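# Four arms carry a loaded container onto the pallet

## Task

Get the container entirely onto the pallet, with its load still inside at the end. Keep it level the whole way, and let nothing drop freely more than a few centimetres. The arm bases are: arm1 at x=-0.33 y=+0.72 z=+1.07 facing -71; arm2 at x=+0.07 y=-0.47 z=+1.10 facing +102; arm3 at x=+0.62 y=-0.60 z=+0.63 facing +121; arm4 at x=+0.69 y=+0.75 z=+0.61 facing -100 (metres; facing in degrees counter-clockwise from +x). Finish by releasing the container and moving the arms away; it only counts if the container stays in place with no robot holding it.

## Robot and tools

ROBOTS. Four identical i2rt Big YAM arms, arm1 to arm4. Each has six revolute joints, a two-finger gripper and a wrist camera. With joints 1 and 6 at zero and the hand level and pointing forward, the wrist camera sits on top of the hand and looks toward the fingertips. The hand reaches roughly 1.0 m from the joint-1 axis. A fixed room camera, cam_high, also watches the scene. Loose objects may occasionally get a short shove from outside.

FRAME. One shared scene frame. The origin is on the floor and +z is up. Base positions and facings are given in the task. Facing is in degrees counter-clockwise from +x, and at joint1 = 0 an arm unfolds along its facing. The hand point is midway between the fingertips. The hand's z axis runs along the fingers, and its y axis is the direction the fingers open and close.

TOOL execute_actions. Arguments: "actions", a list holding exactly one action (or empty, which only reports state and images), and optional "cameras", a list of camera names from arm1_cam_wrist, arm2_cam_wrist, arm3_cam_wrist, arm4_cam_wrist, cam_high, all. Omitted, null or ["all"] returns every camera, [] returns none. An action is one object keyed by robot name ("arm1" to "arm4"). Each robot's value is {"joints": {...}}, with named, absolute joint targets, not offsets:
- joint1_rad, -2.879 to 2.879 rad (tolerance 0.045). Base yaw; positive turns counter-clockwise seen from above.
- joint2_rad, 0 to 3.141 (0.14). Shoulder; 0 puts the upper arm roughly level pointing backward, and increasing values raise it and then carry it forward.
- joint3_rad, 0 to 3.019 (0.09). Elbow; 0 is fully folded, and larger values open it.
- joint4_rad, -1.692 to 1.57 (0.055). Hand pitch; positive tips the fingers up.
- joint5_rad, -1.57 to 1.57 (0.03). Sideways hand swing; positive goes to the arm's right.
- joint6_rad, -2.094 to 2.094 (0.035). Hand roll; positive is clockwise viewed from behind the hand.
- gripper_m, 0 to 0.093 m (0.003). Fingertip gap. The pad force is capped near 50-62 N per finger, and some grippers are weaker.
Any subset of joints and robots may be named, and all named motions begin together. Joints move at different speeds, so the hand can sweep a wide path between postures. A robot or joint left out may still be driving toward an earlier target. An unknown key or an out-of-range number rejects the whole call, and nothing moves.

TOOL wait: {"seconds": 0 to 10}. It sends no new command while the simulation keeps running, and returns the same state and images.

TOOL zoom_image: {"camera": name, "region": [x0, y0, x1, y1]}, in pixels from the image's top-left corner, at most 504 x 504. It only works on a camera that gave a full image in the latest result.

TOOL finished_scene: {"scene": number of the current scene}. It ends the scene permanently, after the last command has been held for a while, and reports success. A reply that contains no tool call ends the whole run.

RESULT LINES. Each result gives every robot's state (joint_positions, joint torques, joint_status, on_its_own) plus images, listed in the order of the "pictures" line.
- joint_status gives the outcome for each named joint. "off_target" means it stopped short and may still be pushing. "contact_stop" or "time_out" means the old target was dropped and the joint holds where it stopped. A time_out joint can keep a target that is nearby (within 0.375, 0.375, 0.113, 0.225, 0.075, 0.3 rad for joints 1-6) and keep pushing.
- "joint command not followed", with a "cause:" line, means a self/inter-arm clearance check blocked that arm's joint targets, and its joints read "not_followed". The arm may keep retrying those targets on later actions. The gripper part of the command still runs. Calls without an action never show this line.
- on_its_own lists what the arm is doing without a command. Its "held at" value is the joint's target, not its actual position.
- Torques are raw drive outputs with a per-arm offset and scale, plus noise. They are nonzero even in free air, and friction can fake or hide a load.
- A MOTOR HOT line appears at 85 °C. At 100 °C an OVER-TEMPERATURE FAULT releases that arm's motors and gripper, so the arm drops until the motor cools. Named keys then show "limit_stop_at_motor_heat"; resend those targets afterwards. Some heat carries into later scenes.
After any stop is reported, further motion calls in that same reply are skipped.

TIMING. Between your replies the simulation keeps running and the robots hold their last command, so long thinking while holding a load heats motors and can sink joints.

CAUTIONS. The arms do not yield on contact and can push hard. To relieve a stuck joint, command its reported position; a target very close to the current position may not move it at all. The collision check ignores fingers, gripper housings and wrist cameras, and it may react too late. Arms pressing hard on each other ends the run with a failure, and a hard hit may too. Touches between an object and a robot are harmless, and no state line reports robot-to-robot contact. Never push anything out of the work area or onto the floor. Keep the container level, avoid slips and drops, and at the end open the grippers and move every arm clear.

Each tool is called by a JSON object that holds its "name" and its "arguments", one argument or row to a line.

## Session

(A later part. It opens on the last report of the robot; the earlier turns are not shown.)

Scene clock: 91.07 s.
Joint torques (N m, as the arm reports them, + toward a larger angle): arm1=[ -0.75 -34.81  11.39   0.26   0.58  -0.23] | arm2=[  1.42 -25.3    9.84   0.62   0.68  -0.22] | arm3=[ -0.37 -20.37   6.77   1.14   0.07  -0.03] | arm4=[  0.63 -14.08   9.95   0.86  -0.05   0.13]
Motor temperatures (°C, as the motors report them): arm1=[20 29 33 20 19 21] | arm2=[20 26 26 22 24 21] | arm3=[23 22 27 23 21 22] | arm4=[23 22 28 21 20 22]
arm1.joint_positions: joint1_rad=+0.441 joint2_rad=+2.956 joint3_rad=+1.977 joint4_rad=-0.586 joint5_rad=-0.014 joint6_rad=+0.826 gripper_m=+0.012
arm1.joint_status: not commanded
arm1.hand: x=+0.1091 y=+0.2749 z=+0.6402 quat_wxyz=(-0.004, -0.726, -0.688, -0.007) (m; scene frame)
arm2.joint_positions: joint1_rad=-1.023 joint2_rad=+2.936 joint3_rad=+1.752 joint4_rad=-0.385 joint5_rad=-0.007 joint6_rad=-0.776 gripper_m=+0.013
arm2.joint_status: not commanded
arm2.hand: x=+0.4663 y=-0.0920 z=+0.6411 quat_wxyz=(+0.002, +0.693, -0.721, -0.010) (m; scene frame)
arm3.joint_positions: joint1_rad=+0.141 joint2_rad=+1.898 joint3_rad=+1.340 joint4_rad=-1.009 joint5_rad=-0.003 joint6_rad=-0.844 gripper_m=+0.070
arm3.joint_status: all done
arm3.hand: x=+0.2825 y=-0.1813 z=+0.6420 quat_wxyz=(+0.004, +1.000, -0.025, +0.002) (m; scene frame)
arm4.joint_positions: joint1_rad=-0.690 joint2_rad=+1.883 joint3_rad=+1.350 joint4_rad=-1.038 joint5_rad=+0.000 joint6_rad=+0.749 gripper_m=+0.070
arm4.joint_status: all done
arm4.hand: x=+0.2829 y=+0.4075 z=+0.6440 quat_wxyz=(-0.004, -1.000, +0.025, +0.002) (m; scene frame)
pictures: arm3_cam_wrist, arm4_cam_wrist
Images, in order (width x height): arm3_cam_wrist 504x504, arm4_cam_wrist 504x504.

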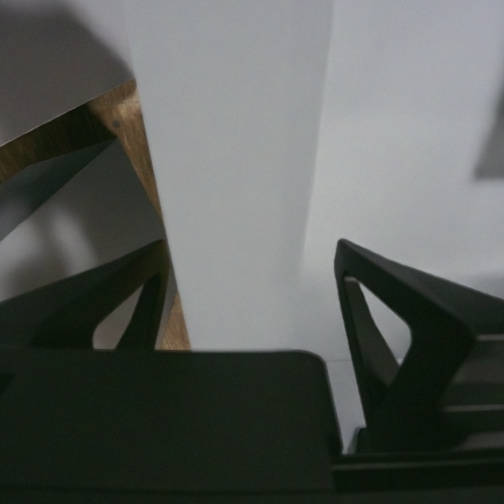

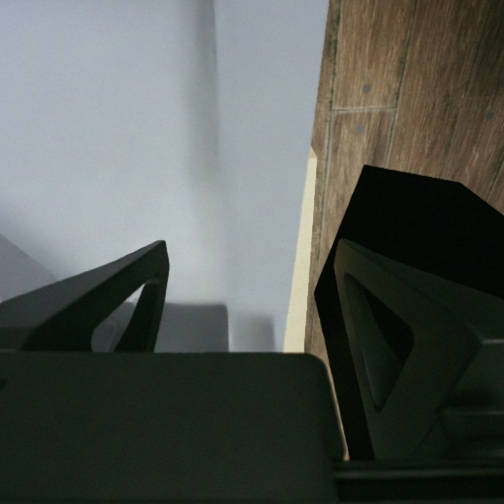

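{"name": "execute_actions", "arguments": {
  "actions": [
    {"arm3":{"joints":{"gripper_m":0}},"arm4":{"joints":{"gripper_m":0}}}
  ],
  "cameras": []
}}

{"name": "execute_actions", "arguments": {
  "actions": [
    {"arm1":{"joints":{"joint2_rad":2.95,"joint3_rad":2.0,"joint6_rad":0.825}},"arm2":{"joints":{"joint2_rad":2.945,"joint3_rad":1.772,"joint5_rad":0.0,"joint1_rad":-1.022,"joint6_rad":-0.78}},"arm3":{"joints":{"joint2_rad":1.795,"joint3_rad":1.41}},"arm4":{"joints":{"joint2_rad":1.797,"joint3_rad":1.415}}}
  ],
  "cameras": []
}}

{"name": "execute_actions", "arguments": {
  "actions": [
    {"arm1":{"joints":{"gripper_m":0.04}},"arm2":{"joints":{"gripper_m":0.04}}}
  ],
  "cameras": ["arm1_cam_wrist","arm2_cam_wrist","cam_high"]
}}

Scene clock: 99.33 s.
Joint torques (N m, as the arm reports them, + toward a larger angle): arm1=[ -0.73 -34.33  11.38   0.33   0.58  -0.22] | arm2=[  1.03 -25.29   9.79   0.67   0.73  -0.22] | arm3=[ -1.02 -20.06   6.84   0.53  -0.33  -0.03] | arm4=[  1.   -14.31  10.15   0.77  -0.19   0.01]
Motor temperatures (°C, as the motors report them): arm1=[20 29 34 20 19 21] | arm2=[20 26 26 22 24 21] | arm3=[23 22 26 23 21 22] | arm4=[23 22 28 21 20 22]
arm1.joint_positions: joint1_rad=+0.441 joint2_rad=+2.957 joint3_rad=+1.977 joint4_rad=-0.590 joint5_rad=-0.014 joint6_rad=+0.826 gripper_m=+0.012
arm1.joint_status: not commanded
arm1.hand: x=+0.1079 y=+0.2762 z=+0.6395 quat_wxyz=(-0.002, -0.726, -0.687, -0.007) (m; scene frame)
arm2.joint_positions: joint1_rad=-1.020 joint2_rad=+2.936 joint3_rad=+1.753 joint4_rad=-0.386 joint5_rad=-0.008 joint6_rad=-0.776 gripper_m=+0.013
arm2.joint_status: not commanded
arm2.hand: x=+0.4651 y=-0.0904 z=+0.6412 quat_wxyz=(+0.002, +0.694, -0.720, -0.011) (m; scene frame)
arm3.joint_positions: joint1_rad=+0.144 joint2_rad=+1.895 joint3_rad=+1.339 joint4_rad=-0.998 joint5_rad=+0.007 joint6_rad=-0.843 gripper_m=+0.012
arm3.joint_status: gripper_m off_target (ended at +0.012, target +0.000)
arm3.hand: x=+0.2810 y=-0.1798 z=+0.6427 quat_wxyz=(-0.003, +1.000, -0.023, +0.002) (m; scene frame)
arm4.joint_positions: joint1_rad=-0.695 joint2_rad=+1.883 joint3_rad=+1.348 joint4_rad=-1.037 joint5_rad=+0.003 joint6_rad=+0.762 gripper_m=+0.013
arm4.joint_status: gripper_m off_target (ended at +0.013, target +0.000)
arm4.hand: x=+0.2815 y=+0.4102 z=+0.6430 quat_wxyz=(-0.003, -0.999, +0.033, +0.002) (m; scene frame)
pictures: none
No camera images: the call's "cameras" was empty. Leave "cameras" out to get every camera's image.

Scene clock: 100.00 s.
Joint torques (N m, as the arm reports them, + toward a larger angle): arm1=[ -0.8  -27.03   6.99   0.33   0.57  -0.04] | arm2=[ -0.08 -20.87   5.89   0.68   0.34  -0.03] | arm3=[ -0.92 -28.63  11.61   0.45  -0.42  -0.07] | arm4=[  0.98 -20.69  16.31   0.76  -0.17   0.  ]
Motor temperatures (°C, as the motors report them): arm1=[20 29 34 20 19 21] | arm2=[20 26 26 22 24 21] | arm3=[23 22 26 23 21 22] | arm4=[23 22 28 21 20 22]
arm1.joint_positions: joint1_rad=+0.441 joint2_rad=+2.962 joint3_rad=+1.977 joint4_rad=-0.590 joint5_rad=-0.014 joint6_rad=+0.828 gripper_m=+0.012
arm1.joint_status: all done
arm1.hand: x=+0.1058 y=+0.2783 z=+0.6363 quat_wxyz=(+0.001, -0.727, -0.687, -0.007) (m; scene frame)
arm2.joint_positions: joint1_rad=-1.020 joint2_rad=+2.939 joint3_rad=+1.753 joint4_rad=-0.386 joint5_rad=-0.009 joint6_rad=-0.773 gripper_m=+0.013
arm2.joint_status: all done
arm2.hand: x=+0.4636 y=-0.0916 z=+0.6396 quat_wxyz=(+0.004, +0.693, -0.721, -0.011) (m; scene frame)
arm3.joint_positions: joint1_rad=+0.145 joint2_rad=+1.891 joint3_rad=+1.339 joint4_rad=-0.995 joint5_rad=+0.008 joint6_rad=-0.841 gripper_m=+0.012
arm3.joint_status: all done
arm3.hand: x=+0.2799 y=-0.1789 z=+0.6449 quat_wxyz=(-0.007, +1.000, -0.024, +0.000) (m; scene frame)
arm4.joint_positions: joint1_rad=-0.695 joint2_rad=+1.882 joint3_rad=+1.348 joint4_rad=-1.033 joint5_rad=+0.003 joint6_rad=+0.762 gripper_m=+0.013
arm4.joint_status: all done
arm4.hand: x=+0.2809 y=+0.4095 z=+0.6434 quat_wxyz=(-0.004, -0.999, +0.033, +0.004) (m; scene frame)
pictures: none
No camera images: the call's "cameras" was empty. Leave "cameras" out to get every camera's image.

Scene clock: 100.60 s.
Joint torques (N m, as the arm reports them, + toward a larger angle): arm1=[  0.19 -26.66   7.08   0.37   0.2   -0.04] | arm2=[ -0.09 -20.91   5.8    0.61   0.1   -0.03] | arm3=[ -1.22 -28.96  11.52   0.14  -0.44  -0.07] | arm4=[  1.42 -20.61  16.26   0.74  -0.27   0.  ]
Motor temperatures (°C, as the motors report them): arm1=[20 29 34 20 19 21] | arm2=[20 26 26 22 24 21] | arm3=[23 22 26 23 21 22] | arm4=[23 22 28 21 20 22]
arm1.joint_positions: joint1_rad=+0.441 joint2_rad=+2.958 joint3_rad=+1.977 joint4_rad=-0.591 joint5_rad=-0.004 joint6_rad=+0.829 gripper_m=+0.040
arm1.joint_status: all done
arm1.hand: x=+0.1064 y=+0.2753 z=+0.6391 quat_wxyz=(-0.001, -0.727, -0.687, -0.002) (m; scene frame)
arm2.joint_positions: joint1_rad=-1.020 joint2_rad=+2.939 joint3_rad=+1.755 joint4_rad=-0.384 joint5_rad=-0.004 joint6_rad=-0.773 gripper_m=+0.040
arm2.joint_status: all done
arm2.hand: x=+0.4653 y=-0.0913 z=+0.6398 quat_wxyz=(+0.002, +0.693, -0.721, -0.008) (m; scene frame)
arm3.joint_positions: joint1_rad=+0.146 joint2_rad=+1.890 joint3_rad=+1.339 joint4_rad=-0.987 joint5_rad=+0.008 joint6_rad=-0.839 gripper_m=+0.011
arm3.joint_status: not commanded
arm3.hand: x=+0.2784 y=-0.1774 z=+0.6453 quat_wxyz=(-0.010, +1.000, -0.024, -0.003) (m; scene frame)
arm4.joint_positions: joint1_rad=-0.697 joint2_rad=+1.882 joint3_rad=+1.348 joint4_rad=-1.032 joint5_rad=+0.005 joint6_rad=+0.762 gripper_m=+0.013
arm4.joint_status: not commanded
arm4.hand: x=+0.2797 y=+0.4107 z=+0.6434 quat_wxyz=(-0.004, -0.999, +0.035, +0.005) (m; scene frame)
pictures: arm1_cam_wrist, arm2_cam_wrist, cam_high
Images, in order (width x height): arm1_cam_wrist 504x504, arm2_cam_wrist 504x504, cam_high 504x504.

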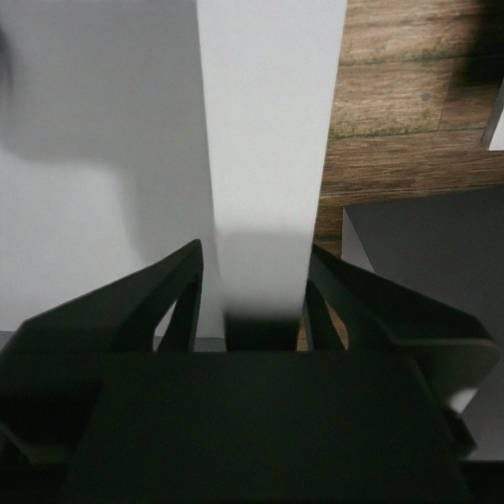

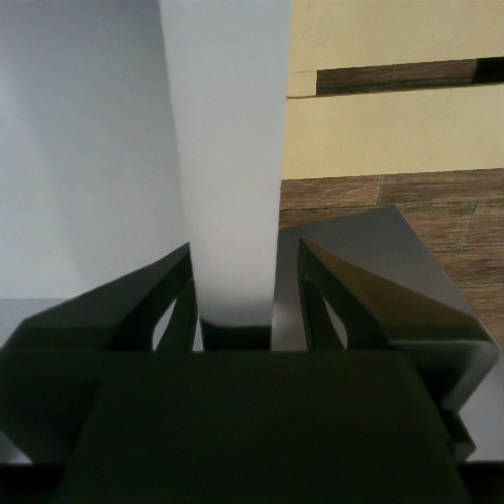

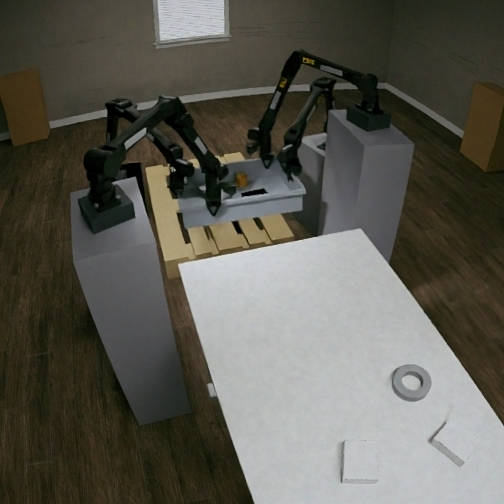

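{"name": "execute_actions", "arguments": {
  "actions": [
    {"arm1":{"joints":{"gripper_m":0.093,"joint2_rad":2.81,"joint3_rad":1.855,"joint4_rad":-0.615}},"arm2":{"joints":{"gripper_m":0.093,"joint2_rad":2.80,"joint3_rad":1.625,"joint4_rad":-0.39}}}
  ],
  "cameras": []
}}

{"name": "execute_actions", "arguments": {
  "actions": [
    {"arm1":{"joints":{"joint2_rad":2.62,"joint3_rad":1.74,"joint4_rad":-0.667}},"arm2":{"joints":{"joint2_rad":2.61,"joint3_rad":1.50,"joint4_rad":-0.434}}}
  ],
  "cameras": []
}}

{"name": "execute_actions", "arguments": {
  "actions": [
    {"arm1":{"joints":{"joint2_rad":1.3,"joint3_rad":1.3}},"arm2":{"joints":{"joint2_rad":1.3}},"arm3":{"joints":{"joint1_rad":-0.025,"joint2_rad":1.875,"joint3_rad":1.151,"joint4_rad":-0.72,"joint6_rad":-1.03}},"arm4":{"joints":{"joint1_rad":-0.55,"joint2_rad":1.83,"joint3_rad":1.114,"joint4_rad":-0.735,"joint6_rad":0.885}}}
  ],
  "cameras": ["cam_high"]
}}

{"name": "execute_actions", "arguments": {
  "actions": [
    {"arm1":{"joints":{"joint2_rad":0.8,"joint3_rad":0.9}},"arm2":{"joints":{"joint2_rad":0.8,"joint3_rad":1.0}},"arm3":{"joints":{"joint1_rad":-0.205,"joint2_rad":2.095,"joint3_rad":1.035,"joint4_rad":-0.42,"joint6_rad":-1.21}},"arm4":{"joints":{"joint1_rad":-0.38,"joint2_rad":2.025,"joint3_rad":0.935,"joint4_rad":-0.39,"joint6_rad":1.05}}}
  ],
  "cameras": []
}}

{"name": "execute_actions", "arguments": {
  "actions": [
    {"arm3":{"joints":{"joint1_rad":-0.405,"joint2_rad":2.38,"joint3_rad":1.068,"joint4_rad":-0.185,"joint6_rad":-1.42}},"arm4":{"joints":{"joint1_rad":-0.172,"joint2_rad":2.325,"joint3_rad":0.898,"joint4_rad":-0.08,"joint6_rad":1.26}}}
  ],
  "cameras": ["cam_high"]
}}

Scene clock: 116.10 s.
Joint torques (N m, as the arm reports them, + toward a larger angle): arm1=[ -0.82 -24.74   5.19   0.35   0.2   -0.05] | arm2=[ -0.09 -21.18   3.68  -0.35   0.09  -0.02] | arm3=[ -1.17 -28.49  11.63   0.14  -0.43  -0.03] | arm4=[  1.18 -20.52  16.3    0.72  -0.25   0.  ]
Motor temperatures (°C, as the motors report them): arm1=[20 28 32 20 19 21] | arm2=[20 26 26 22 24 21] | arm3=[23 23 28 23 21 22] | arm4=[23 23 30 21 20 22]
arm1.joint_positions: joint1_rad=+0.441 joint2_rad=+2.795 joint3_rad=+1.859 joint4_rad=-0.605 joint5_rad=-0.004 joint6_rad=+0.829 gripper_m=+0.093
arm1.joint_status: all done
arm1.hand: x=+0.1173 y=+0.2640 z=+0.7112 quat_wxyz=(-0.016, -0.727, -0.687, -0.003) (m; scene frame)
arm2.joint_positions: joint1_rad=-1.020 joint2_rad=+2.797 joint3_rad=+1.634 joint4_rad=-0.384 joint5_rad=-0.004 joint6_rad=-0.773 gripper_m=+0.093
arm2.joint_status: all done
arm2.hand: x=+0.4716 y=-0.0864 z=+0.6974 quat_wxyz=(-0.008, +0.693, -0.721, -0.008) (m; scene frame)
arm3.joint_positions: joint1_rad=+0.146 joint2_rad=+1.890 joint3_rad=+1.339 joint4_rad=-0.987 joint5_rad=+0.008 joint6_rad=-0.839 gripper_m=+0.011
arm3.joint_status: not commanded
arm3.hand: x=+0.2784 y=-0.1774 z=+0.6453 quat_wxyz=(-0.010, +1.000, -0.024, -0.003) (m; scene frame)
arm4.joint_positions: joint1_rad=-0.697 joint2_rad=+1.882 joint3_rad=+1.348 joint4_rad=-1.032 joint5_rad=+0.005 joint6_rad=+0.762 gripper_m=+0.013
arm4.joint_status: not commanded
arm4.hand: x=+0.2797 y=+0.4107 z=+0.6434 quat_wxyz=(-0.004, -0.999, +0.035, +0.005) (m; scene frame)
pictures: none
No camera images: the call's "cameras" was empty. Leave "cameras" out to get every camera's image.

Scene clock: 117.50 s.
Joint torques (N m, as the arm reports them, + toward a larger angle): arm1=[ -0.88 -23.73   6.53   0.5    0.2   -0.04] | arm2=[ -0.08 -19.77   5.31  -0.35   0.1   -0.02] | arm3=[ -0.59 -28.71  11.6    0.04  -0.44  -0.08] | arm4=[  1.18 -20.55  16.3    0.72  -0.25   0.  ]
Motor temperatures (°C, as the motors report them): arm1=[20 28 32 20 19 21] | arm2=[20 26 25 22 24 21] | arm3=[23 23 28 23 21 22] | arm4=[23 24 30 21 20 22]
arm1.joint_positions: joint1_rad=+0.441 joint2_rad=+2.598 joint3_rad=+1.732 joint4_rad=-0.660 joint5_rad=-0.004 joint6_rad=+0.829 gripper_m=+0.093
arm1.joint_status: all done
arm1.hand: x=+0.1204 y=+0.2608 z=+0.8010 quat_wxyz=(-0.024, -0.727, -0.686, -0.003) (m; scene frame)
arm2.joint_positions: joint1_rad=-1.020 joint2_rad=+2.592 joint3_rad=+1.499 joint4_rad=-0.425 joint5_rad=-0.004 joint6_rad=-0.773 gripper_m=+0.093
arm2.joint_status: all done
arm2.hand: x=+0.4805 y=-0.0795 z=+0.7849 quat_wxyz=(-0.023, +0.692, -0.721, -0.008) (m; scene frame)
arm3.joint_positions: joint1_rad=+0.146 joint2_rad=+1.890 joint3_rad=+1.339 joint4_rad=-0.987 joint5_rad=+0.008 joint6_rad=-0.839 gripper_m=+0.011
arm3.joint_status: not commanded
arm3.hand: x=+0.2784 y=-0.1774 z=+0.6453 quat_wxyz=(-0.010, +1.000, -0.024, -0.003) (m; scene frame)
arm4.joint_positions: joint1_rad=-0.697 joint2_rad=+1.882 joint3_rad=+1.348 joint4_rad=-1.032 joint5_rad=+0.005 joint6_rad=+0.762 gripper_m=+0.013
arm4.joint_status: not commanded
arm4.hand: x=+0.2797 y=+0.4107 z=+0.6434 quat_wxyz=(-0.004, -0.999, +0.035, +0.005) (m; scene frame)
pictures: none
No camera images: the call's "cameras" was empty. Leave "cameras" out to get every camera's image.

Scene clock: 119.27 s.
Joint torques (N m, as the arm reports them, + toward a larger angle): arm1=[ -0.74 -10.96   9.6    1.71   0.17  -0.1 ] | arm2=[-0.25 -8.59 13.14  1.32  0.14  0.04] | arm3=[ -1.34 -24.2    8.17   0.16  -0.11  -0.16] | arm4=[  1.76 -18.38  13.56   0.54  -0.28  -0.16]
Motor temperatures (°C, as the motors report them): arm1=[20 28 32 20 19 21] | arm2=[20 26 26 22 24 21] | arm3=[23 23 28 23 21 22] | arm4=[23 24 30 21 20 22]
arm1.joint_positions: joint1_rad=+0.441 joint2_rad=+1.286 joint3_rad=+1.304 joint4_rad=-0.661 joint5_rad=-0.004 joint6_rad=+0.829 gripper_m=+0.093
arm1.joint_status: all done
arm1.hand: x=+0.0628 y=+0.3193 z=+1.4414 quat_wxyz=(-0.448, -0.649, -0.614, -0.009) (m; scene frame)
arm2.joint_positions: joint1_rad=-1.020 joint2_rad=+1.273 joint3_rad=+1.493 joint4_rad=-0.425 joint5_rad=-0.003 joint6_rad=-0.773 gripper_m=+0.093
arm2.joint_status: all done
arm2.hand: x=+0.5071 y=-0.0697 z=+1.6448 quat_wxyz=(-0.629, +0.537, -0.563, -0.001) (m; scene frame)
arm3.joint_positions: joint1_rad=-0.031 joint2_rad=+1.937 joint3_rad=+1.106 joint4_rad=-0.716 joint5_rad=+0.001 joint6_rad=-1.023 gripper_m=+0.011
arm3.joint_status: all done
arm3.hand: x=+0.3835 y=-0.1737 z=+0.5551 quat_wxyz=(-0.005, +1.000, -0.021, -0.001) (m; scene frame)
arm4.joint_positions: joint1_rad=-0.553 joint2_rad=+1.907 joint3_rad=+1.052 joint4_rad=-0.739 joint5_rad=+0.005 joint6_rad=+0.900 gripper_m=+0.013
arm4.joint_status: all done
arm4.hand: x=+0.3834 y=+0.4111 z=+0.5447 quat_wxyz=(+0.006, -0.999, +0.032, -0.004) (m; scene frame)
pictures: cam_high
Images, in order (width x height): cam_high 504x504.

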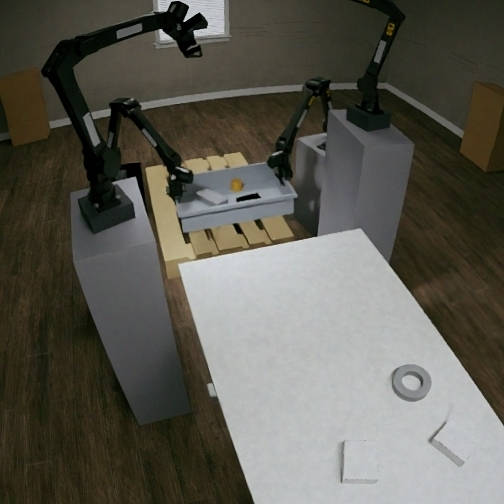

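Scene clock: 120.67 s.
Joint torques (N m, as the arm reports them, + toward a larger angle): arm1=[-0.86 -3.39  9.58  1.8   0.17 -0.11] | arm2=[-0.34 -1.51 10.83  1.34  0.14  0.04] | arm3=[ -0.79 -25.12   4.2   -0.31  -0.08  -0.17] | arm4=[  1.92 -18.85   7.99   0.49  -0.11  -0.27]
Motor temperatures (°C, as the motors report them): arm1=[20 28 32 20 19 21] | arm2=[20 26 26 22 24 21] | arm3=[23 23 27 23 21 22] | arm4=[23 24 30 21 20 22]
arm1.joint_positions: joint1_rad=+0.441 joint2_rad=+0.792 joint3_rad=+0.906 joint4_rad=-0.661 joint5_rad=-0.004 joint6_rad=+0.829 gripper_m=+0.093
arm1.joint_status: all done
arm1.hand: x=-0.0526 y=+0.4380 z=+1.4315 quat_wxyz=(-0.491, -0.633, -0.599, -0.009) (m; scene frame)
arm2.joint_positions: joint1_rad=-1.020 joint2_rad=+0.786 joint3_rad=+1.017 joint4_rad=-0.425 joint5_rad=-0.003 joint6_rad=-0.773 gripper_m=+0.093
arm2.joint_status: all done
arm2.hand: x=+0.3801 y=-0.1887 z=+1.5869 quat_wxyz=(-0.633, +0.534, -0.561, -0.001) (m; scene frame)
arm3.joint_positions: joint1_rad=-0.213 joint2_rad=+2.167 joint3_rad=+1.017 joint4_rad=-0.402 joint5_rad=+0.000 joint6_rad=-1.204 gripper_m=+0.011
arm3.joint_status: all done
arm3.hand: x=+0.4755 y=-0.1703 z=+0.4357 quat_wxyz=(-0.004, +1.000, -0.021, +0.002) (m; scene frame)
arm4.joint_positions: joint1_rad=-0.382 joint2_rad=+2.117 joint3_rad=+0.896 joint4_rad=-0.394 joint5_rad=+0.002 joint6_rad=+1.073 gripper_m=+0.013
arm4.joint_status: all done
arm4.hand: x=+0.4770 y=+0.4127 z=+0.4273 quat_wxyz=(+0.015, -0.999, +0.032, -0.009) (m; scene frame)
pictures: none
No camera images: the call's "cameras" was empty. Leave "cameras" out to get every camera's image.

Scene clock: 121.83 s.
Joint torques (N m, as the arm reports them, + toward a larger angle): arm1=[-0.78 -3.2   9.59  1.8   0.16 -0.1 ] | arm2=[-0.29 -1.57 10.76  1.33  0.14  0.04] | arm3=[ -0.54 -24.75   1.9   -0.49   0.31  -0.19] | arm4=[  1.1  -17.75   2.46   0.68  -0.07  -0.24]
Motor temperatures (°C, as the motors report them): arm1=[20 28 32 20 19 21] | arm2=[20 26 26 22 24 21] | arm3=[23 23 27 23 22 22] | arm4=[23 23 29 21 20 22]
arm1.joint_positions: joint1_rad=+0.441 joint2_rad=+0.792 joint3_rad=+0.906 joint4_rad=-0.661 joint5_rad=-0.004 joint6_rad=+0.829 gripper_m=+0.093
arm1.joint_status: not commanded
arm1.hand: x=-0.0526 y=+0.4380 z=+1.4315 quat_wxyz=(-0.491, -0.633, -0.599, -0.009) (m; scene frame)
arm2.joint_positions: joint1_rad=-1.020 joint2_rad=+0.786 joint3_rad=+1.017 joint4_rad=-0.425 joint5_rad=-0.003 joint6_rad=-0.773 gripper_m=+0.093
arm2.joint_status: not commanded
arm2.hand: x=+0.3801 y=-0.1887 z=+1.5869 quat_wxyz=(-0.633, +0.534, -0.561, -0.001) (m; scene frame)
arm3.joint_positions: joint1_rad=-0.418 joint2_rad=+2.437 joint3_rad=+1.058 joint4_rad=-0.168 joint5_rad=-0.009 joint6_rad=-1.414 gripper_m=+0.011
arm3.joint_status: all done
arm3.hand: x=+0.5674 y=-0.1699 z=+0.3285 quat_wxyz=(-0.006, +1.000, -0.019, -0.001) (m; scene frame)
arm4.joint_positions: joint1_rad=-0.168 joint2_rad=+2.401 joint3_rad=+0.882 joint4_rad=-0.089 joint5_rad=+0.001 joint6_rad=+1.283 gripper_m=+0.013
arm4.joint_status: all done
arm4.hand: x=+0.5656 y=+0.4105 z=+0.3215 quat_wxyz=(+0.013, -0.999, +0.030, -0.003) (m; scene frame)
pictures: cam_high
Images, in order (width x height): cam_high 504x504.

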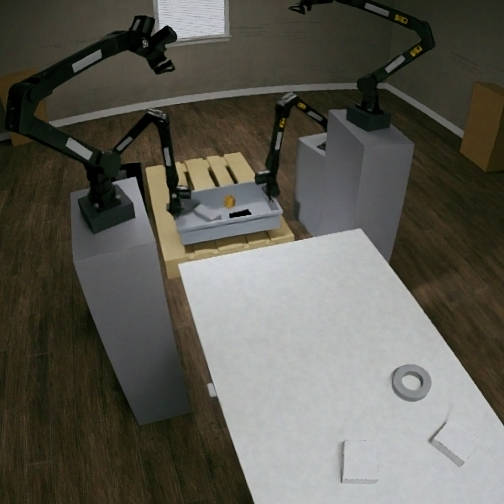

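{"name": "execute_actions", "arguments": {
  "actions": [
    {"arm3":{"joints":{"joint1_rad":-0.615,"joint2_rad":2.585,"joint3_rad":1.17,"joint4_rad":-0.085,"joint6_rad":-1.63}},"arm4":{"joints":{"joint1_rad":0.045,"joint2_rad":2.525,"joint3_rad":0.955,"joint4_rad":0.085,"joint6_rad":1.48}}}
  ],
  "cameras": []
}}

{"name": "execute_actions", "arguments": {
  "actions": [
    {"arm3":{"joints":{"joint1_rad":-0.80,"joint3_rad":1.205,"joint4_rad":-0.12,"joint6_rad":-1.815}},"arm4":{"joints":{"joint1_rad":0.276,"joint3_rad":0.955,"joint4_rad":0.09,"joint6_rad":1.71}}}
  ],
  "cameras": ["cam_high","arm1_cam_wrist"]
}}

{"name": "execute_actions", "arguments": {
  "actions": [
    {"arm3":{"joints":{"joint2_rad":2.71,"joint3_rad":1.285,"joint4_rad":-0.09}},"arm4":{"joints":{"joint2_rad":2.655,"joint3_rad":1.035,"joint4_rad":0.12}}}
  ],
  "cameras": []
}}

{"name": "execute_actions", "arguments": {
  "actions": [
    {"arm3":{"joints":{"joint2_rad":2.78,"joint3_rad":1.295}},"arm4":{"joints":{"joint2_rad":2.74,"joint3_rad":1.045}}}
  ],
  "cameras": ["cam_high","arm1_cam_wrist"]
}}

Scene clock: 132.13 s.
Joint torques (N m, as the arm reports them, + toward a larger angle): arm1=[-0.84 -3.05  9.54  1.77  0.16 -0.11] | arm2=[-0.31 -1.64 10.78  1.32  0.14  0.04] | arm3=[ -0.79 -23.43   0.5   -0.16   0.67  -0.08] | arm4=[  0.71 -17.78   0.29   1.25  -0.04  -0.12]
Motor temperatures (°C, as the motors report them): arm1=[20 26 32 20 19 21] | arm2=[20 25 26 22 24 21] | arm3=[23 23 26 23 22 22] | arm4=[23 24 27 21 20 22]
arm1.joint_positions: joint1_rad=+0.441 joint2_rad=+0.792 joint3_rad=+0.906 joint4_rad=-0.661 joint5_rad=-0.004 joint6_rad=+0.829 gripper_m=+0.093
arm1.joint_status: not commanded
arm1.hand: x=-0.0526 y=+0.4380 z=+1.4315 quat_wxyz=(-0.491, -0.633, -0.599, -0.009) (m; scene frame)
arm2.joint_positions: joint1_rad=-1.020 joint2_rad=+0.786 joint3_rad=+1.017 joint4_rad=-0.425 joint5_rad=-0.003 joint6_rad=-0.773 gripper_m=+0.093
arm2.joint_status: not commanded
arm2.hand: x=+0.3801 y=-0.1887 z=+1.5869 quat_wxyz=(-0.633, +0.534, -0.561, -0.001) (m; scene frame)
arm3.joint_positions: joint1_rad=-0.628 joint2_rad=+2.637 joint3_rad=+1.169 joint4_rad=-0.070 joint5_rad=-0.017 joint6_rad=-1.637 gripper_m=+0.011
arm3.joint_status: all done
arm3.hand: x=+0.6573 y=-0.1686 z=+0.2543 quat_wxyz=(-0.012, +1.000, -0.012, -0.003) (m; scene frame)
arm4.joint_positions: joint1_rad=+0.053 joint2_rad=+2.604 joint3_rad=+0.945 joint4_rad=+0.061 joint5_rad=+0.001 joint6_rad=+1.490 gripper_m=+0.013
arm4.joint_status: all done
arm4.hand: x=+0.6444 y=+0.4077 z=+0.2520 quat_wxyz=(+0.009, -1.000, +0.023, +0.001) (m; scene frame)
pictures: none
No camera images: the call's "cameras" was empty. Leave "cameras" out to get every camera's image.

Scene clock: 133.27 s.
Joint torques (N m, as the arm reports them, + toward a larger angle): arm1=[-0.71 -3.12  9.57  1.78  0.17 -0.11] | arm2=[-0.33 -1.62 10.79  1.34  0.13  0.04] | arm3=[ -0.48 -24.55   1.4   -0.6    0.69  -0.05] | arm4=[  0.52 -18.22  -0.26   1.05  -0.01  -0.14]
Motor temperatures (°C, as the motors report them): arm1=[20 26 32 20 19 21] | arm2=[20 25 27 22 24 21] | arm3=[23 23 25 23 22 22] | arm4=[23 24 27 21 20 22]
arm1.joint_positions: joint1_rad=+0.441 joint2_rad=+0.792 joint3_rad=+0.906 joint4_rad=-0.661 joint5_rad=-0.004 joint6_rad=+0.829 gripper_m=+0.093
arm1.joint_status: not commanded
arm1.hand: x=-0.0526 y=+0.4380 z=+1.4315 quat_wxyz=(-0.491, -0.633, -0.599, -0.009) (m; scene frame)
arm2.joint_positions: joint1_rad=-1.020 joint2_rad=+0.786 joint3_rad=+1.017 joint4_rad=-0.425 joint5_rad=-0.003 joint6_rad=-0.773 gripper_m=+0.093
arm2.joint_status: not commanded
arm2.hand: x=+0.3801 y=-0.1887 z=+1.5869 quat_wxyz=(-0.633, +0.534, -0.561, -0.001) (m; scene frame)
arm3.joint_positions: joint1_rad=-0.814 joint2_rad=+2.637 joint3_rad=+1.195 joint4_rad=-0.097 joint5_rad=-0.018 joint6_rad=-1.823 gripper_m=+0.011
arm3.joint_status: all done
arm3.hand: x=+0.7391 y=-0.1738 z=+0.2562 quat_wxyz=(-0.012, +1.000, -0.012, +0.000) (m; scene frame)
arm4.joint_positions: joint1_rad=+0.285 joint2_rad=+2.604 joint3_rad=+0.951 joint4_rad=+0.071 joint5_rad=+0.000 joint6_rad=+1.723 gripper_m=+0.013
arm4.joint_status: all done
arm4.hand: x=+0.7242 y=+0.4001 z=+0.2515 quat_wxyz=(+0.001, -1.000, +0.024, +0.003) (m; scene frame)
pictures: arm1_cam_wrist, cam_high
Images, in order (width x height): arm1_cam_wrist 504x504, cam_high 504x504.

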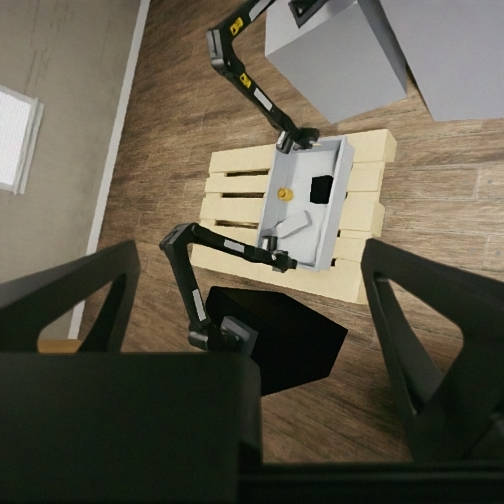

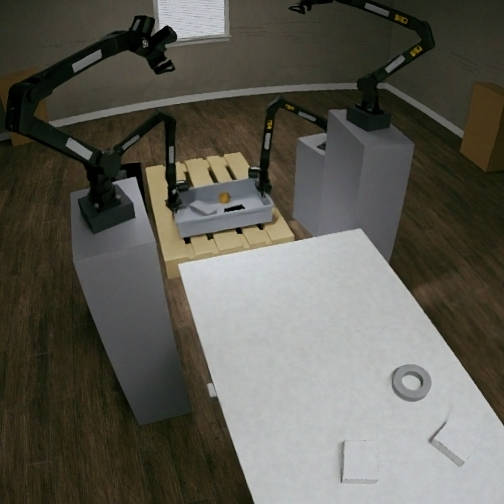

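Scene clock: 134.07 s.
Joint torques (N m, as the arm reports them, + toward a larger angle): arm1=[-0.76 -3.03  9.53  1.78  0.16 -0.11] | arm2=[-0.31 -1.66 10.79  1.32  0.14  0.04] | arm3=[ -0.73 -23.28   1.43  -0.82  -0.66  -0.02] | arm4=[  1.39 -14.94   2.04   1.56   0.31  -0.03]
Motor temperatures (°C, as the motors report them): arm1=[20 26 32 20 19 21] | arm2=[20 25 27 22 24 21] | arm3=[23 23 25 23 22 22] | arm4=[23 24 26 21 20 22]
arm1.joint_positions: joint1_rad=+0.441 joint2_rad=+0.792 joint3_rad=+0.906 joint4_rad=-0.661 joint5_rad=-0.004 joint6_rad=+0.829 gripper_m=+0.093
arm1.joint_status: not commanded
arm1.hand: x=-0.0526 y=+0.4380 z=+1.4315 quat_wxyz=(-0.491, -0.633, -0.599, -0.009) (m; scene frame)
arm2.joint_positions: joint1_rad=-1.020 joint2_rad=+0.786 joint3_rad=+1.017 joint4_rad=-0.425 joint5_rad=-0.003 joint6_rad=-0.773 gripper_m=+0.093
arm2.joint_status: not commanded
arm2.hand: x=+0.3801 y=-0.1887 z=+1.5869 quat_wxyz=(-0.633, +0.534, -0.561, -0.001) (m; scene frame)
arm3.joint_positions: joint1_rad=-0.811 joint2_rad=+2.744 joint3_rad=+1.271 joint4_rad=-0.060 joint5_rad=+0.014 joint6_rad=-1.826 gripper_m=+0.012
arm3.joint_status: all done
arm3.hand: x=+0.7436 y=-0.1742 z=+0.2156 quat_wxyz=(-0.012, +1.000, -0.009, +0.016) (m; scene frame)
arm4.joint_positions: joint1_rad=+0.279 joint2_rad=+2.680 joint3_rad=+1.007 joint4_rad=+0.086 joint5_rad=-0.007 joint6_rad=+1.711 gripper_m=+0.013
arm4.joint_status: all done
arm4.hand: x=+0.7232 y=+0.3993 z=+0.2247 quat_wxyz=(+0.004, -1.000, +0.021, -0.001) (m; scene frame)
pictures: none
No camera images: the call's "cameras" was empty. Leave "cameras" out to get every camera's image.

Scene clock: 134.70 s.
Joint torques (N m, as the arm reports them, + toward a larger angle): arm1=[-0.7  -3.1   9.58  1.79  0.16 -0.11] | arm2=[-0.35 -1.63 10.78  1.33  0.13  0.04] | arm3=[ -0.55 -18.53   1.33  -1.2   -0.83  -0.06] | arm4=[  1.16 -10.03   2.51   1.55   0.27   0.  ]
Motor temperatures (°C, as the motors report them): arm1=[20 26 32 20 19 21] | arm2=[20 25 27 22 24 21] | arm3=[23 23 25 23 22 22] | arm4=[23 23 26 21 20 22]
arm1.joint_positions: joint1_rad=+0.441 joint2_rad=+0.792 joint3_rad=+0.906 joint4_rad=-0.661 joint5_rad=-0.004 joint6_rad=+0.829 gripper_m=+0.093
arm1.joint_status: not commanded
arm1.hand: x=-0.0526 y=+0.4380 z=+1.4315 quat_wxyz=(-0.491, -0.633, -0.599, -0.009) (m; scene frame)
arm2.joint_positions: joint1_rad=-1.020 joint2_rad=+0.786 joint3_rad=+1.017 joint4_rad=-0.425 joint5_rad=-0.003 joint6_rad=-0.773 gripper_m=+0.093
arm2.joint_status: not commanded
arm2.hand: x=+0.3801 y=-0.1887 z=+1.5869 quat_wxyz=(-0.633, +0.534, -0.561, -0.001) (m; scene frame)
arm3.joint_positions: joint1_rad=-0.810 joint2_rad=+2.764 joint3_rad=+1.283 joint4_rad=-0.054 joint5_rad=+0.017 joint6_rad=-1.827 gripper_m=+0.013
arm3.joint_status: all done
arm3.hand: x=+0.7433 y=-0.1765 z=+0.2077 quat_wxyz=(-0.010, +1.000, -0.008, +0.018) (m; scene frame)
arm4.joint_positions: joint1_rad=+0.277 joint2_rad=+2.686 joint3_rad=+1.012 joint4_rad=+0.087 joint5_rad=-0.006 joint6_rad=+1.708 gripper_m=+0.013
arm4.joint_status: all done
arm4.hand: x=+0.7223 y=+0.3991 z=+0.2223 quat_wxyz=(+0.004, -1.000, +0.020, +0.000) (m; scene frame)
pictures: arm1_cam_wrist, cam_high
Images, in order (width x height): arm1_cam_wrist 504x504, cam_high 504x504.

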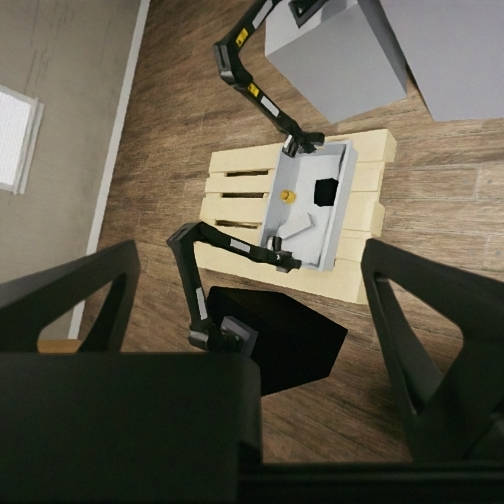

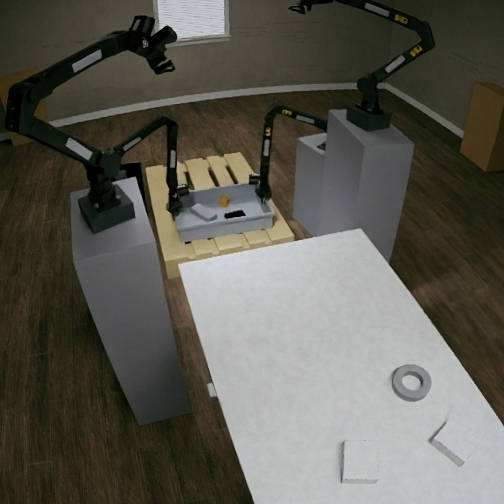

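{"name": "execute_actions", "arguments": {
  "actions": [
    {"arm3":{"joints":{"joint2_rad":2.76,"gripper_m":0.08}},"arm4":{"joints":{"joint2_rad":2.69,"joint3_rad":1.012,"joint4_rad":0.1,"gripper_m":0.08}}}
  ],
  "cameras": []
}}

{"name": "execute_actions", "arguments": {
  "actions": [
    {"arm3":{"joints":{"joint2_rad":2.54,"joint3_rad":1.135,"joint4_rad":-0.15}},"arm4":{"joints":{"joint2_rad":2.51,"joint3_rad":0.875,"joint4_rad":0.04}}}
  ],
  "cameras": []
}}

{"name": "execute_actions", "arguments": {
  "actions": [
    {"arm3":{"joints":{"joint2_rad":0.9,"joint3_rad":0.9,"joint4_rad":-1.0}},"arm4":{"joints":{"joint2_rad":0.9,"joint4_rad":-1.0}}}
  ]
}}

Scene clock: 140.50 s.
Joint torques (N m, as the arm reports them, + toward a larger angle): arm1=[-0.8  -3.1   9.56  1.78  0.17 -0.11] | arm2=[-0.41 -1.6  10.79  1.32  0.14  0.04] | arm3=[ -0.86 -20.65   0.98  -0.15  -0.24  -0.05] | arm4=[  1.34 -12.84  -0.91   0.8    0.19   0.  ]
Motor temperatures (°C, as the motors report them): arm1=[20 26 33 20 19 21] | arm2=[20 25 27 22 24 21] | arm3=[23 23 25 23 22 22] | arm4=[23 23 26 21 20 22]
arm1.joint_positions: joint1_rad=+0.441 joint2_rad=+0.792 joint3_rad=+0.906 joint4_rad=-0.661 joint5_rad=-0.004 joint6_rad=+0.829 gripper_m=+0.093
arm1.joint_status: not commanded
arm1.hand: x=-0.0526 y=+0.4380 z=+1.4315 quat_wxyz=(-0.491, -0.633, -0.599, -0.009) (m; scene frame)
arm2.joint_positions: joint1_rad=-1.020 joint2_rad=+0.786 joint3_rad=+1.017 joint4_rad=-0.425 joint5_rad=-0.003 joint6_rad=-0.773 gripper_m=+0.093
arm2.joint_status: not commanded
arm2.hand: x=+0.3801 y=-0.1887 z=+1.5869 quat_wxyz=(-0.633, +0.534, -0.561, -0.001) (m; scene frame)
arm3.joint_positions: joint1_rad=-0.810 joint2_rad=+2.764 joint3_rad=+1.287 joint4_rad=-0.079 joint5_rad=+0.004 joint6_rad=-1.826 gripper_m=+0.080
arm3.joint_status: all done
arm3.hand: x=+0.7401 y=-0.1789 z=+0.2077 quat_wxyz=(-0.002, +1.000, -0.009, +0.009) (m; scene frame)
arm4.joint_positions: joint1_rad=+0.277 joint2_rad=+2.686 joint3_rad=+1.013 joint4_rad=+0.088 joint5_rad=-0.004 joint6_rad=+1.708 gripper_m=+0.080
arm4.joint_status: all done
arm4.hand: x=+0.7221 y=+0.3985 z=+0.2223 quat_wxyz=(+0.003, -1.000, +0.020, +0.001) (m; scene frame)
pictures: none
No camera images: the call's "cameras" was empty. Leave "cameras" out to get every camera's image.

Scene clock: 141.57 s.
Joint torques (N m, as the arm reports them, + toward a larger angle): arm1=[-0.76 -3.03  9.56  1.77  0.17 -0.11] | arm2=[-0.33 -1.63 10.8   1.33  0.14  0.04] | arm3=[ -0.93 -20.78   0.81   0.01  -0.09  -0.03] | arm4=[  1.16 -12.25  -0.51   0.01   0.15   0.  ]
Motor temperatures (°C, as the motors report them): arm1=[20 25 33 20 19 21] | arm2=[20 25 27 22 24 21] | arm3=[23 23 25 23 22 22] | arm4=[23 23 26 21 20 22]
arm1.joint_positions: joint1_rad=+0.441 joint2_rad=+0.792 joint3_rad=+0.906 joint4_rad=-0.661 joint5_rad=-0.004 joint6_rad=+0.829 gripper_m=+0.093
arm1.joint_status: not commanded
arm1.hand: x=-0.0526 y=+0.4380 z=+1.4315 quat_wxyz=(-0.491, -0.633, -0.599, -0.009) (m; scene frame)
arm2.joint_positions: joint1_rad=-1.020 joint2_rad=+0.786 joint3_rad=+1.017 joint4_rad=-0.425 joint5_rad=-0.003 joint6_rad=-0.773 gripper_m=+0.093
arm2.joint_status: not commanded
arm2.hand: x=+0.3801 y=-0.1887 z=+1.5869 quat_wxyz=(-0.633, +0.534, -0.561, -0.001) (m; scene frame)
arm3.joint_positions: joint1_rad=-0.809 joint2_rad=+2.545 joint3_rad=+1.137 joint4_rad=-0.142 joint5_rad=+0.000 joint6_rad=-1.826 gripper_m=+0.080
arm3.joint_status: all done
arm3.hand: x=+0.7388 y=-0.1763 z=+0.2911 quat_wxyz=(-0.005, +1.000, -0.008, +0.008) (m; scene frame)
arm4.joint_positions: joint1_rad=+0.277 joint2_rad=+2.499 joint3_rad=+0.877 joint4_rad=+0.050 joint5_rad=-0.003 joint6_rad=+1.708 gripper_m=+0.080
arm4.joint_status: all done
arm4.hand: x=+0.7219 y=+0.4022 z=+0.2877 quat_wxyz=(-0.004, -1.000, +0.020, +0.000) (m; scene frame)
pictures: none
No camera images: the call's "cameras" was empty. Leave "cameras" out to get every camera's image.

Scene clock: 143.50 s.
Joint torques (N m, as the arm reports them, + toward a larger angle): arm1=[-0.73 -3.1   9.57  1.77  0.16 -0.11] | arm2=[-0.3  -1.59 10.79  1.32  0.14  0.04] | arm3=[-0.7  -6.87  9.29  0.97 -0.07  0.01] | arm4=[ 1.22 -3.23 12.27  0.77  0.13 -0.05]
Motor temperatures (°C, as the motors report them): arm1=[20 25 33 20 19 21] | arm2=[20 25 27 22 24 21] | arm3=[23 23 25 23 22 22] | arm4=[23 23 26 21 20 22]
arm1.joint_positions: joint1_rad=+0.441 joint2_rad=+0.792 joint3_rad=+0.906 joint4_rad=-0.661 joint5_rad=-0.004 joint6_rad=+0.829 gripper_m=+0.093
arm1.joint_status: not commanded
arm1.hand: x=-0.0526 y=+0.4380 z=+1.4315 quat_wxyz=(-0.491, -0.633, -0.599, -0.009) (m; scene frame)
arm2.joint_positions: joint1_rad=-1.020 joint2_rad=+0.786 joint3_rad=+1.017 joint4_rad=-0.425 joint5_rad=-0.003 joint6_rad=-0.773 gripper_m=+0.093
arm2.joint_status: not commanded
arm2.hand: x=+0.3801 y=-0.1887 z=+1.5869 quat_wxyz=(-0.633, +0.534, -0.561, -0.001) (m; scene frame)
arm3.joint_positions: joint1_rad=-0.809 joint2_rad=+0.900 joint3_rad=+0.889 joint4_rad=-0.990 joint5_rad=+0.000 joint6_rad=-1.826 gripper_m=+0.080
arm3.joint_status: all done
arm3.hand: x=+0.7102 y=-0.2529 z=+0.8855 quat_wxyz=(-0.266, +0.961, -0.006, +0.078) (m; scene frame)
arm4.joint_positions: joint1_rad=+0.277 joint2_rad=+0.894 joint3_rad=+0.870 joint4_rad=-0.987 joint5_rad=-0.003 joint6_rad=+1.708 gripper_m=+0.080
arm4.joint_status: all done
arm4.hand: x=+0.7244 y=+0.4031 z=+0.8627 quat_wxyz=(-0.278, -0.960, +0.018, -0.032) (m; scene frame)
pictures: arm1_cam_wrist, arm2_cam_wrist, arm3_cam_wrist, arm4_cam_wrist, cam_high
Images, in order (width x height): arm1_cam_wrist 504x504, arm2_cam_wrist 504x504, arm3_cam_wrist 504x504, arm4_cam_wrist 504x504, cam_high 504x504.

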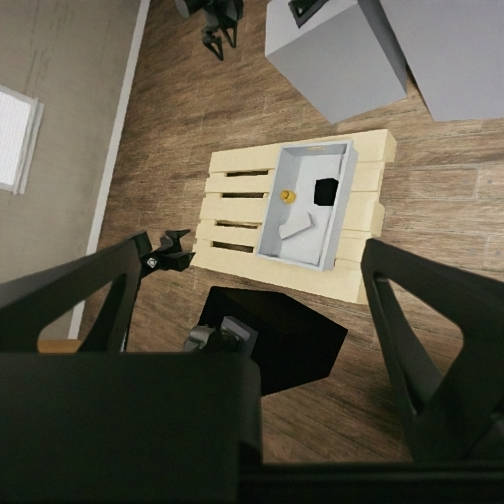

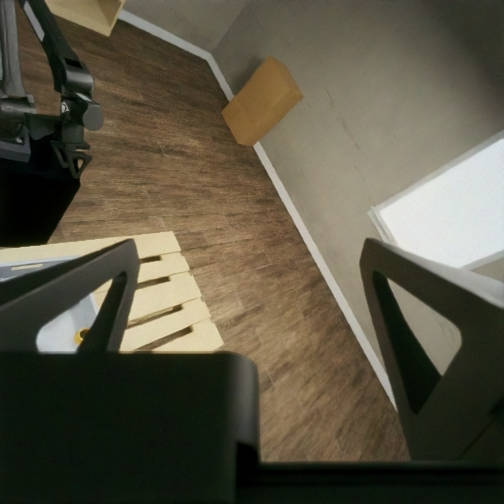

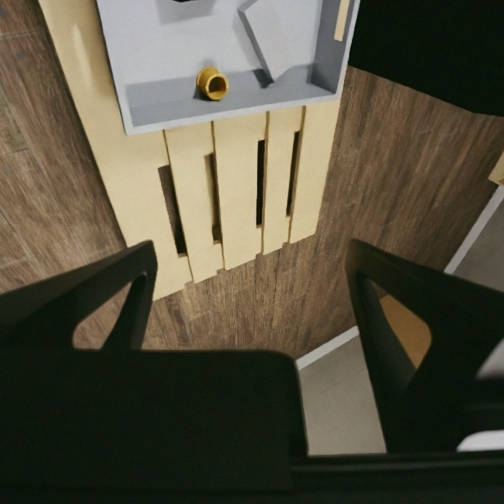

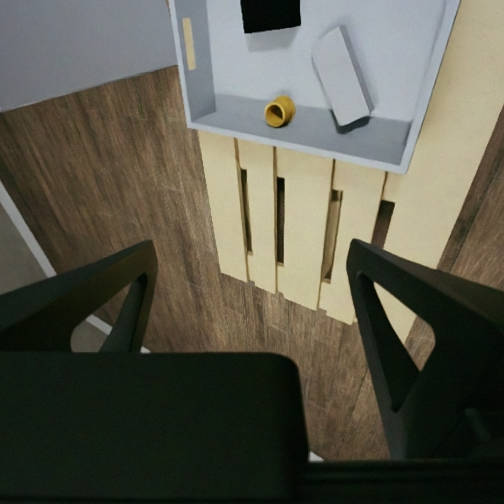

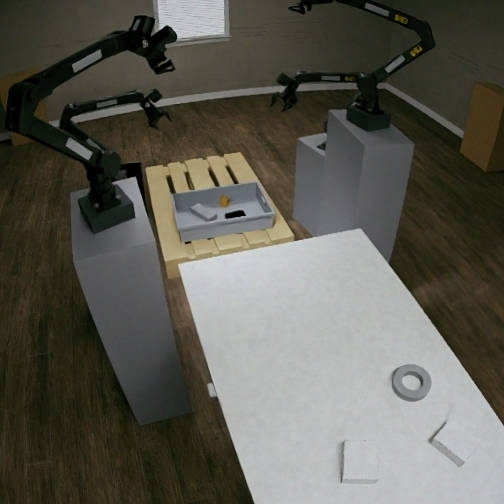

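{"name": "finished_scene", "arguments": {
  "scene": 2
}}

The scene is finished: the task was done.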